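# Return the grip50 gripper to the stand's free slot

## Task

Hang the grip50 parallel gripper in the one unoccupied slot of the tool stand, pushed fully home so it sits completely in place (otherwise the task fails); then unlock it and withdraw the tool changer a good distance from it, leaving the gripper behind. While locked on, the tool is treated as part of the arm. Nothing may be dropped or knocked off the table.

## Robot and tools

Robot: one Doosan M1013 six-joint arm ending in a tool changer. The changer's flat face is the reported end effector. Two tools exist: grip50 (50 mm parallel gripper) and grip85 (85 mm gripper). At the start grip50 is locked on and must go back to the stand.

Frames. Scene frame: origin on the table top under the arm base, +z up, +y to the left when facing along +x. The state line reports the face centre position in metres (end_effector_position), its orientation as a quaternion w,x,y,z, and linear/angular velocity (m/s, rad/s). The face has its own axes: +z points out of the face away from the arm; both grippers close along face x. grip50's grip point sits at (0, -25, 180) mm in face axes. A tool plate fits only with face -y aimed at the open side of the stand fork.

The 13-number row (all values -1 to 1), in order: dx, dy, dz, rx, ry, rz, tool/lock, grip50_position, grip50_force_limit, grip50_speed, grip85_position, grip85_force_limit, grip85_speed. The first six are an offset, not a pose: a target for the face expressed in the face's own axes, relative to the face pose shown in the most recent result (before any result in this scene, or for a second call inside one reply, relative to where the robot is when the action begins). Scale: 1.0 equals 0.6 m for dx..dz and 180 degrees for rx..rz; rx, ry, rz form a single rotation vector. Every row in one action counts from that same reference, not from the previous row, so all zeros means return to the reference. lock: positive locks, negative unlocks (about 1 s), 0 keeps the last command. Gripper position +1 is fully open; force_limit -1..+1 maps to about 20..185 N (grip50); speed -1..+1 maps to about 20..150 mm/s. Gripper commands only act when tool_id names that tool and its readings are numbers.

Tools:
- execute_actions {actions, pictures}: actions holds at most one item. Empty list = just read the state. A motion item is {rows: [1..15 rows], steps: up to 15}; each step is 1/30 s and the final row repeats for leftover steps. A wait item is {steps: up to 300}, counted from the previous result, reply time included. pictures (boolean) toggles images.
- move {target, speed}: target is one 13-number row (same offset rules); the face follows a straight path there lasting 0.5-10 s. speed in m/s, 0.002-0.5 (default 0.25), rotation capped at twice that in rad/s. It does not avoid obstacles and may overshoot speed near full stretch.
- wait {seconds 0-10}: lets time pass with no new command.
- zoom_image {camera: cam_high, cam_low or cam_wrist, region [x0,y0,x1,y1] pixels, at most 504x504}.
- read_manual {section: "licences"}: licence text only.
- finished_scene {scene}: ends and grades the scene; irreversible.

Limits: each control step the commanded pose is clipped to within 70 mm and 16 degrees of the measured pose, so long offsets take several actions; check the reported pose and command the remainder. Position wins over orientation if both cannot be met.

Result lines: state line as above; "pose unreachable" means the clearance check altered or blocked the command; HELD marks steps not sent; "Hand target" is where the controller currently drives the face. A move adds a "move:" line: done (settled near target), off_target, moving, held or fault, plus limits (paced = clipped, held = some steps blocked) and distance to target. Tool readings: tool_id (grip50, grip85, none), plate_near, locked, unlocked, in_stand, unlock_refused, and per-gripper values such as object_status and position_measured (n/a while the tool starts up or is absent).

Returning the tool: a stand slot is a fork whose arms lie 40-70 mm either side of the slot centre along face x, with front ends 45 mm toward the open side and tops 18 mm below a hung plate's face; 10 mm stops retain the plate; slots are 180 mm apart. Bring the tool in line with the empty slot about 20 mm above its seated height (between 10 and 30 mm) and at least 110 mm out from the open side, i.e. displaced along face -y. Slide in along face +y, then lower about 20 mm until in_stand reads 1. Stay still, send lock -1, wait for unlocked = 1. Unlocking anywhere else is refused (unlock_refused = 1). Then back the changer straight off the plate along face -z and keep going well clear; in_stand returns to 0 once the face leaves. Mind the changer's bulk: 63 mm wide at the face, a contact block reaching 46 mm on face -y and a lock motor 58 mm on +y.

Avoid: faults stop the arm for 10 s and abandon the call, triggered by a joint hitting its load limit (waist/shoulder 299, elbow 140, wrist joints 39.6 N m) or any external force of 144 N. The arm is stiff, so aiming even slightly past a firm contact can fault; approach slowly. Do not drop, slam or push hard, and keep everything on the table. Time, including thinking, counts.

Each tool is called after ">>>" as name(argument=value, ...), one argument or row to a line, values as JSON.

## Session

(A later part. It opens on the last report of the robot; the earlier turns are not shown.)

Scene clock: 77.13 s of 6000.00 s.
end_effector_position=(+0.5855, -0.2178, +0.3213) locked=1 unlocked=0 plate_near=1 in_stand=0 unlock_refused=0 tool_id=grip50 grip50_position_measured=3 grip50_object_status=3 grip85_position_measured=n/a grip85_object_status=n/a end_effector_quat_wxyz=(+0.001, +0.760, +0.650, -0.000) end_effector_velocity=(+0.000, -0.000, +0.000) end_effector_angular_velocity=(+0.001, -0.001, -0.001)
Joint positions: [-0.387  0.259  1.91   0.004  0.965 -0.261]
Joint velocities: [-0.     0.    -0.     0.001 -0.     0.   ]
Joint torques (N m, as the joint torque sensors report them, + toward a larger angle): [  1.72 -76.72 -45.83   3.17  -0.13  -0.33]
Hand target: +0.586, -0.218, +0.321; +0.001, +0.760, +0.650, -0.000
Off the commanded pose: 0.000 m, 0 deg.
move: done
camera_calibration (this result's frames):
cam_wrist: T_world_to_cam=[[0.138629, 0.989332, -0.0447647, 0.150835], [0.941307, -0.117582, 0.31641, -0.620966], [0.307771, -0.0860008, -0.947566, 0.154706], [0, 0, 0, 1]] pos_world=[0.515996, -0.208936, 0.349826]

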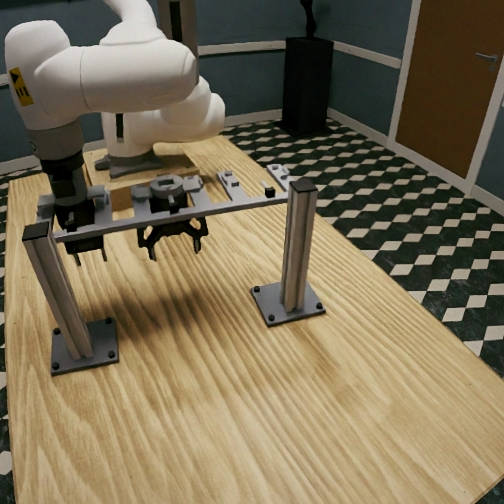

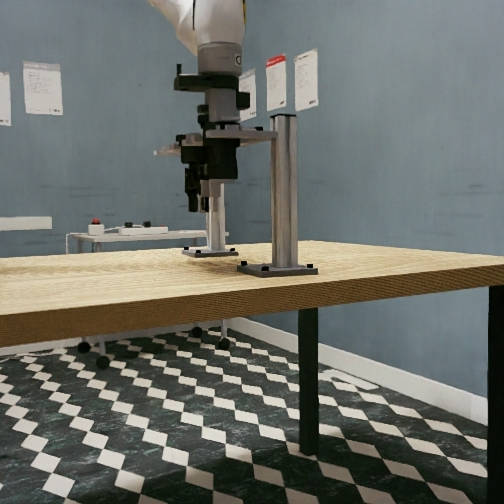

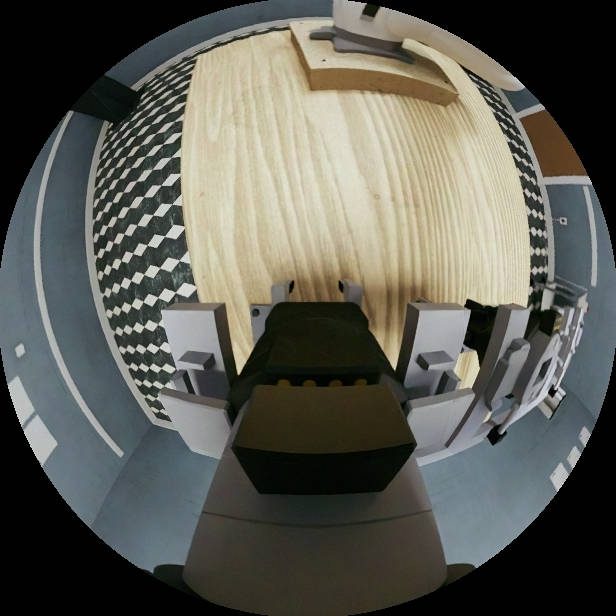

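Matches the reference. Lowering.

>>> move(
  target=[-0.0003,0,0.0205,0,0,0,0,1,0,0,0,0,0],
  speed=0.008,
)

Scene clock: 81.43 s of 6000.00 s.
end_effector_position=(+0.5855, -0.2180, +0.3090) locked=1 unlocked=0 plate_near=1 in_stand=0 unlock_refused=0 tool_id=grip50 grip50_position_measured=3 grip50_object_status=3 grip85_position_measured=n/a grip85_object_status=n/a end_effector_quat_wxyz=(+0.001, +0.760, +0.650, -0.000) end_effector_velocity=(+0.000, -0.000, +0.000) end_effector_angular_velocity=(+0.000, -0.001, -0.000)
Joint positions: [-0.388  0.271  1.92   0.004  0.943 -0.261]
Joint velocities: [ 0.     0.    -0.001  0.001  0.    -0.   ]
Joint torques (N m, as the joint torque sensors report them, + toward a larger angle): [  1.45 -77.93 -45.21   3.17  -0.01  -0.39]
Hand target: +0.585, -0.218, +0.309; +0.001, +0.760, +0.650, -0.000
Off the commanded pose: 0.000 m, 0 deg.
move: done
camera_calibration (this result's frames):
cam_wrist: T_world_to_cam=[[0.138624, 0.989331, -0.0448156, 0.15052], [0.941319, -0.117565, 0.316382, -0.617043], [0.307737, -0.086044, -0.947573, 0.143046], [0, 0, 0, 1]] pos_world=[0.515948, -0.209149, 0.337513]

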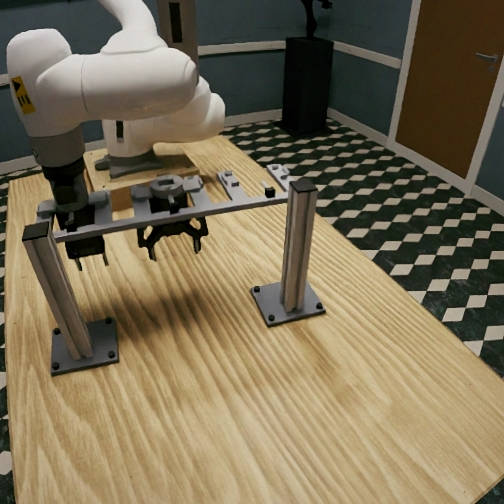

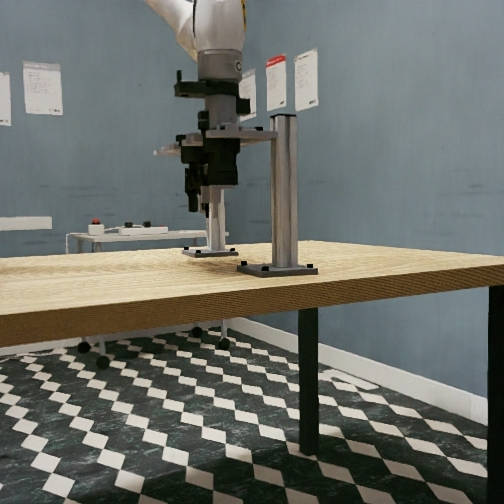

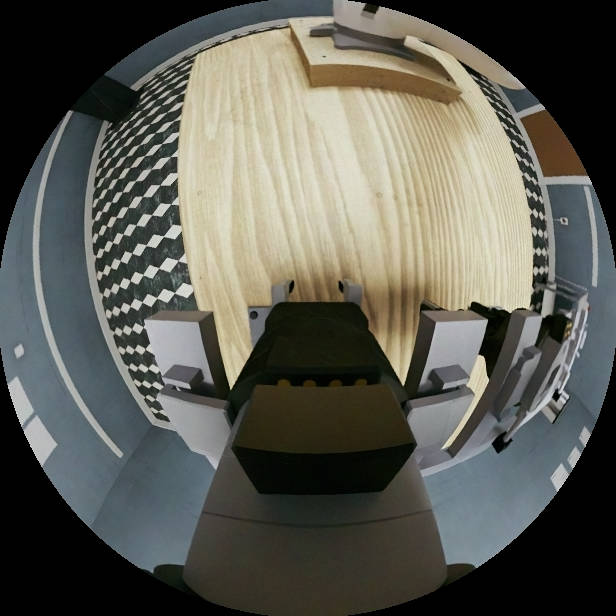

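>>> move(
  target=[0,0,0.013,0,0,0,0,1,0,0,0,0,0],
  speed=0.006,
)

Scene clock: 86.03 s of 6000.00 s.
end_effector_position=(+0.5855, -0.2181, +0.3012) locked=1 unlocked=0 plate_near=1 in_stand=1 unlock_refused=0 tool_id=grip50 grip50_position_measured=3 grip50_object_status=3 grip85_position_measured=n/a grip85_object_status=n/a end_effector_quat_wxyz=(+0.001, +0.760, +0.650, -0.000) end_effector_velocity=(-0.000, -0.000, -0.000) end_effector_angular_velocity=(-0.000, +0.001, +0.001)
Joint positions: [-0.388  0.279  1.926  0.004  0.929 -0.261]
Joint velocities: [ 0.     0.     0.    -0.001  0.    -0.   ]
Joint torques (N m, as the joint torque sensors report them, + toward a larger angle): [  1.44 -74.92 -42.25   2.9   -0.01  -0.37]
Hand target: +0.585, -0.218, +0.301; +0.001, +0.760, +0.650, -0.000
Off the commanded pose: 0.000 m, 0 deg.
After step 90, 0.07 s passed at rest.
move: done
camera_calibration (this result's frames):
cam_wrist: T_world_to_cam=[[0.138682, 0.989322, -0.0448259, 0.150179], [0.941294, -0.117612, 0.316439, -0.614604], [0.307788, -0.0860788, -0.947553, 0.135632], [0, 0, 0, 1]] pos_world=[0.51595, -0.209186, 0.329735]

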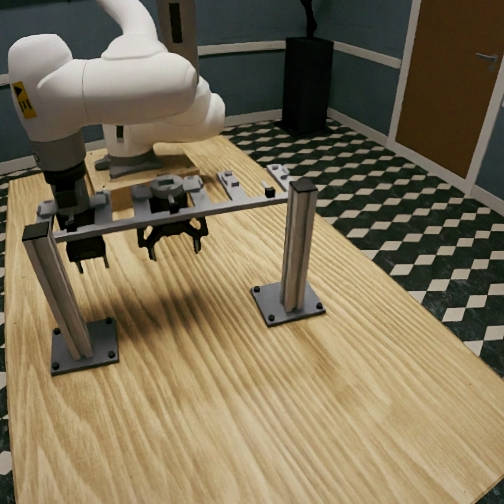

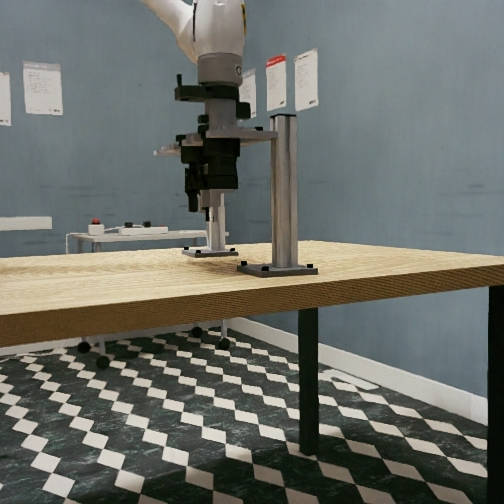

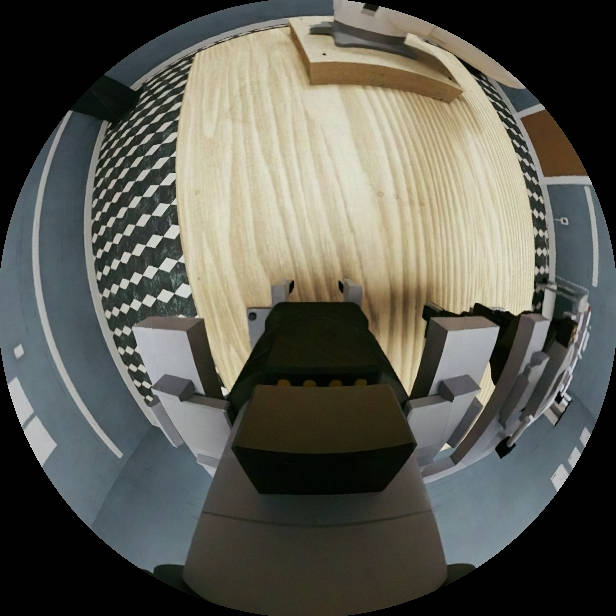

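Just touching. Unlock.

>>> execute_actions(
  actions=[
    {"rows":[[0,0,0,0,0,0,-1,1,0,0,0,0,0]],"steps":15},
  ],
  pictures=false,
)

>>> execute_actions(
  actions=[
    {"steps":27},
  ],
  pictures=false,
)

Scene clock: 88.63 s of 6000.00 s.
end_effector_position=(+0.5854, -0.2180, +0.3011) locked=0 unlocked=0 plate_near=1 in_stand=1 unlock_refused=0 tool_id=none grip50_position_measured=n/a grip50_object_status=n/a grip85_position_measured=n/a grip85_object_status=n/a end_effector_quat_wxyz=(+0.001, +0.760, +0.650, -0.000) end_effector_velocity=(+0.001, -0.002, +0.001) end_effector_angular_velocity=(-0.002, -0.003, -0.002)
Joint positions: [-0.387  0.279  1.926  0.004  0.929 -0.261]
Joint velocities: [-0.002  0.    -0.002 -0.001 -0.001 -0.   ]
Joint torques (N m, as the joint torque sensors report them, + toward a larger angle): [  0.99 -68.78 -37.94   3.11   0.    -0.33]
Hand target: +0.585, -0.218, +0.301; +0.001, +0.760, +0.650, -0.000
Off the commanded pose: 0.000 m, 0 deg.
Steps of this call (steps 1 to 63: nothing new was sent; steps 64 to 78: all 15 steps of this action). Readings (end_effector_position | what the end effector reports):
64: (+0.5854, -0.2180, +0.3011) | locked=1 unlocked=0 plate_near=1 in_stand=1 unlock_refused=0 tool_id=grip50 grip50_position_measured=3 grip50_object_status=3 grip85_position_measured=n/a grip85_object_status=n/a
65: (+0.5854, -0.2180, +0.3011) | locked=1 unlocked=0 plate_near=1 in_stand=1 unlock_refused=0 tool_id=grip50 grip50_position_measured=3 grip50_object_status=3 grip85_position_measured=n/a grip85_object_status=n/a
67: (+0.5854, -0.2180, +0.3011) | locked=1 unlocked=0 plate_near=1 in_stand=1 unlock_refused=0 tool_id=grip50 grip50_position_measured=3 grip50_object_status=3 grip85_position_measured=n/a grip85_object_status=n/a
71: (+0.5854, -0.2180, +0.3011) | locked=0 unlocked=0 plate_near=1 in_stand=1 unlock_refused=0 tool_id=none grip50_position_measured=n/a grip50_object_status=n/a grip85_position_measured=n/a grip85_object_status=n/a
78: the state above

Scene clock: 89.53 s of 6000.00 s.
end_effector_position=(+0.5855, -0.2180, +0.3012) locked=0 unlocked=1 plate_near=1 in_stand=1 unlock_refused=0 tool_id=none grip50_position_measured=n/a grip50_object_status=n/a grip85_position_measured=n/a grip85_object_status=n/a end_effector_quat_wxyz=(+0.001, +0.760, +0.650, -0.000) end_effector_velocity=(-0.000, +0.000, -0.000) end_effector_angular_velocity=(-0.000, +0.001, +0.000)
Joint positions: [-0.388  0.279  1.926  0.004  0.929 -0.261]
Joint velocities: [-0.    -0.     0.001 -0.    -0.001 -0.   ]
Joint torques (N m, as the joint torque sensors report them, + toward a larger angle): [  1.19 -68.49 -38.21   3.1    0.04  -0.41]
Hand target: +0.585, -0.218, +0.301; +0.001, +0.760, +0.650, -0.000
Off the commanded pose: 0.000 m, 0 deg.
Steps of this call (steps 1 to 27: nothing new was sent). Readings (end_effector_position | what the end effector reports):
1: (+0.5854, -0.2180, +0.3011) | locked=0 unlocked=0 plate_near=1 in_stand=1 unlock_refused=0 tool_id=none grip50_position_measured=n/a grip50_object_status=n/a grip85_position_measured=n/a grip85_object_status=n/a
2: (+0.5854, -0.2180, +0.3011) | locked=0 unlocked=0 plate_near=1 in_stand=1 unlock_refused=0 tool_id=none grip50_position_measured=n/a grip50_object_status=n/a grip85_position_measured=n/a grip85_object_status=n/a
4: (+0.5854, -0.2180, +0.3011) | locked=0 unlocked=0 plate_near=1 in_stand=1 unlock_refused=0 tool_id=none grip50_position_measured=n/a grip50_object_status=n/a grip85_position_measured=n/a grip85_object_status=n/a
8: (+0.5854, -0.2180, +0.3011) | locked=0 unlocked=0 plate_near=1 in_stand=1 unlock_refused=0 tool_id=none grip50_position_measured=n/a grip50_object_status=n/a grip85_position_measured=n/a grip85_object_status=n/a
27: the state above

>>> move(
  target=[0,0,-0.04,0,0,0,0,1,0,0,0,0,0],
  speed=0.03,
)

>>> move(
  target=[0,-0.15,-0.3,0,0,0,0,1,0,0,0,0,0],
  speed=0.25,
)

Scene clock: 93.20 s of 6000.00 s.
end_effector_position=(+0.5855, -0.2180, +0.3252) locked=0 unlocked=1 plate_near=0 in_stand=0 unlock_refused=0 tool_id=none grip50_position_measured=n/a grip50_object_status=n/a grip85_position_measured=n/a grip85_object_status=n/a end_effector_quat_wxyz=(+0.001, +0.760, +0.650, -0.000) end_effector_velocity=(-0.000, +0.000, -0.000) end_effector_angular_velocity=(+0.000, +0.001, -0.000)
Joint positions: [-0.388  0.255  1.906  0.004  0.973 -0.261]
Joint velocities: [-0.     0.     0.001 -0.    -0.     0.   ]
Joint torques (N m, as the joint torque sensors report them, + toward a larger angle): [  1.21 -67.2  -39.3    3.28  -0.1   -0.28]
Hand target: +0.586, -0.218, +0.325; +0.001, +0.760, +0.650, -0.000
Off the commanded pose: 0.000 m, 0 deg.
move: done
camera_calibration (this result's frames):
cam_wrist: T_world_to_cam=[[0.138562, 0.98934, -0.0447977, 0.151252], [0.941298, -0.117503, 0.316468, -0.622216], [0.307831, -0.0860183, -0.947545, 0.158375], [0, 0, 0, 1]] pos_world=[0.51598, -0.209129, 0.353755]

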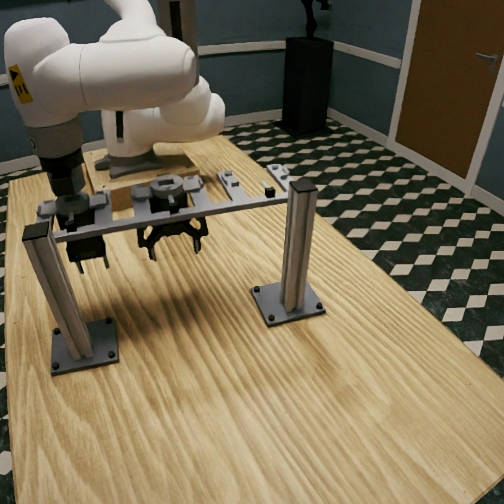

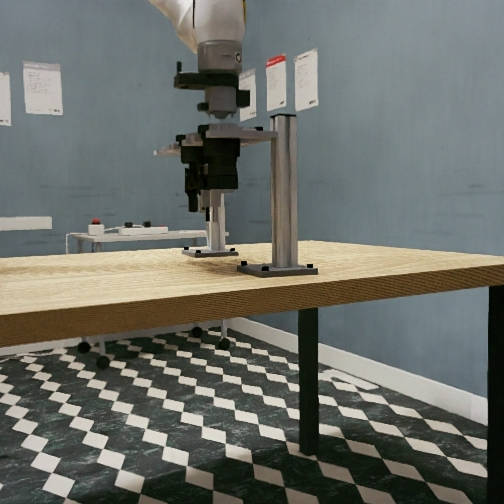

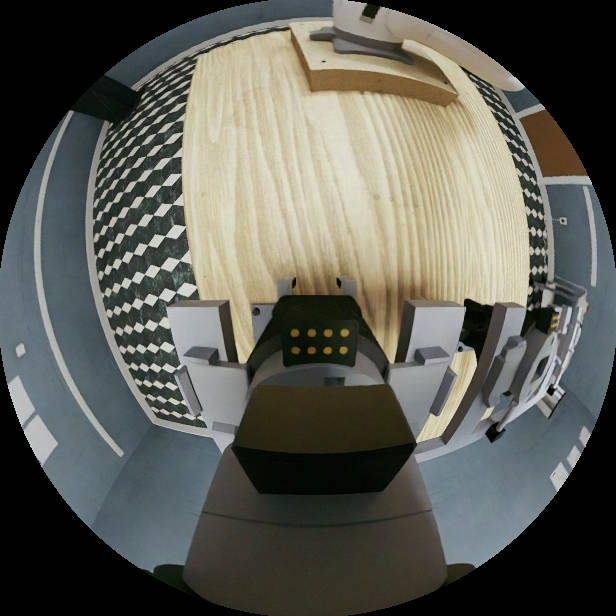

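Scene clock: 94.37 s of 6000.00 s.
end_effector_position=(+0.4968, -0.2037, +0.5054) locked=0 unlocked=1 plate_near=0 in_stand=0 unlock_refused=0 tool_id=none grip50_position_measured=n/a grip50_object_status=n/a grip85_position_measured=n/a grip85_object_status=n/a end_effector_quat_wxyz=(+0.001, +0.760, +0.650, -0.000) end_effector_velocity=(+0.000, +0.000, +0.000) end_effector_angular_velocity=(+0.001, -0.001, +0.000)
Joint positions: [-0.432 -0.01   1.856  0.004  1.288 -0.304]
Joint velocities: [ 0.    -0.    -0.001  0.001  0.    -0.   ]
Joint torques (N m, as the joint torque sensors report them, + toward a larger angle): [  1.26 -43.32 -45.48   3.88  -0.12  -0.45]
Hand target: +0.497, -0.204, +0.505; +0.001, +0.760, +0.650, -0.000
Off the commanded pose: 0.000 m, 0 deg.
move: done
camera_calibration (this result's frames):
cam_wrist: T_world_to_cam=[[0.138172, 0.989395, -0.044795, 0.157691], [0.941355, -0.117137, 0.316433, -0.593939], [0.307829, -0.0858902, -0.947557, 0.357681], [0, 0, 0, 1]] pos_world=[0.427214, -0.19487, 0.533929]

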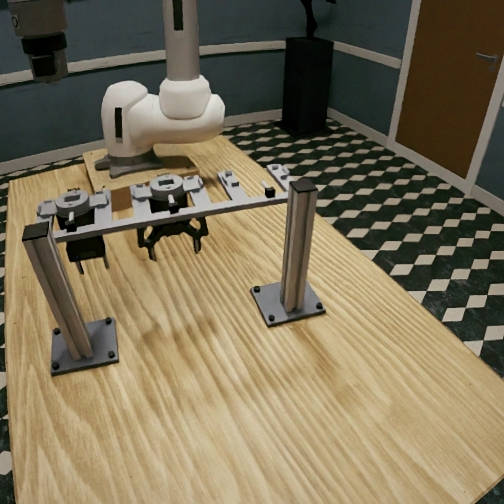

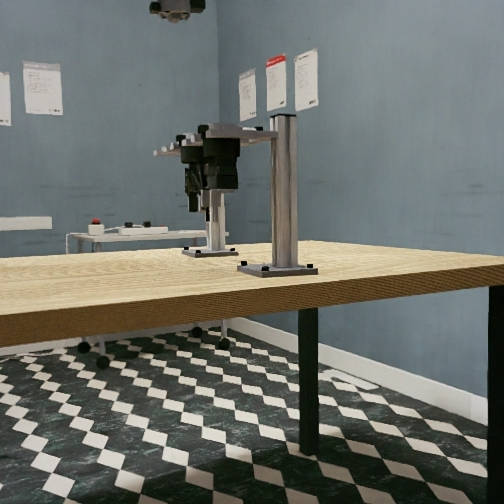

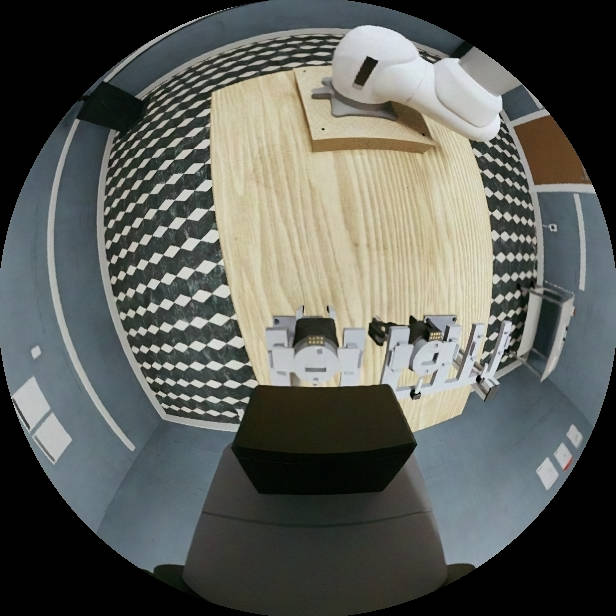

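>>> finished_scene(
  scene=2,
)

The scene is finished: the task was done.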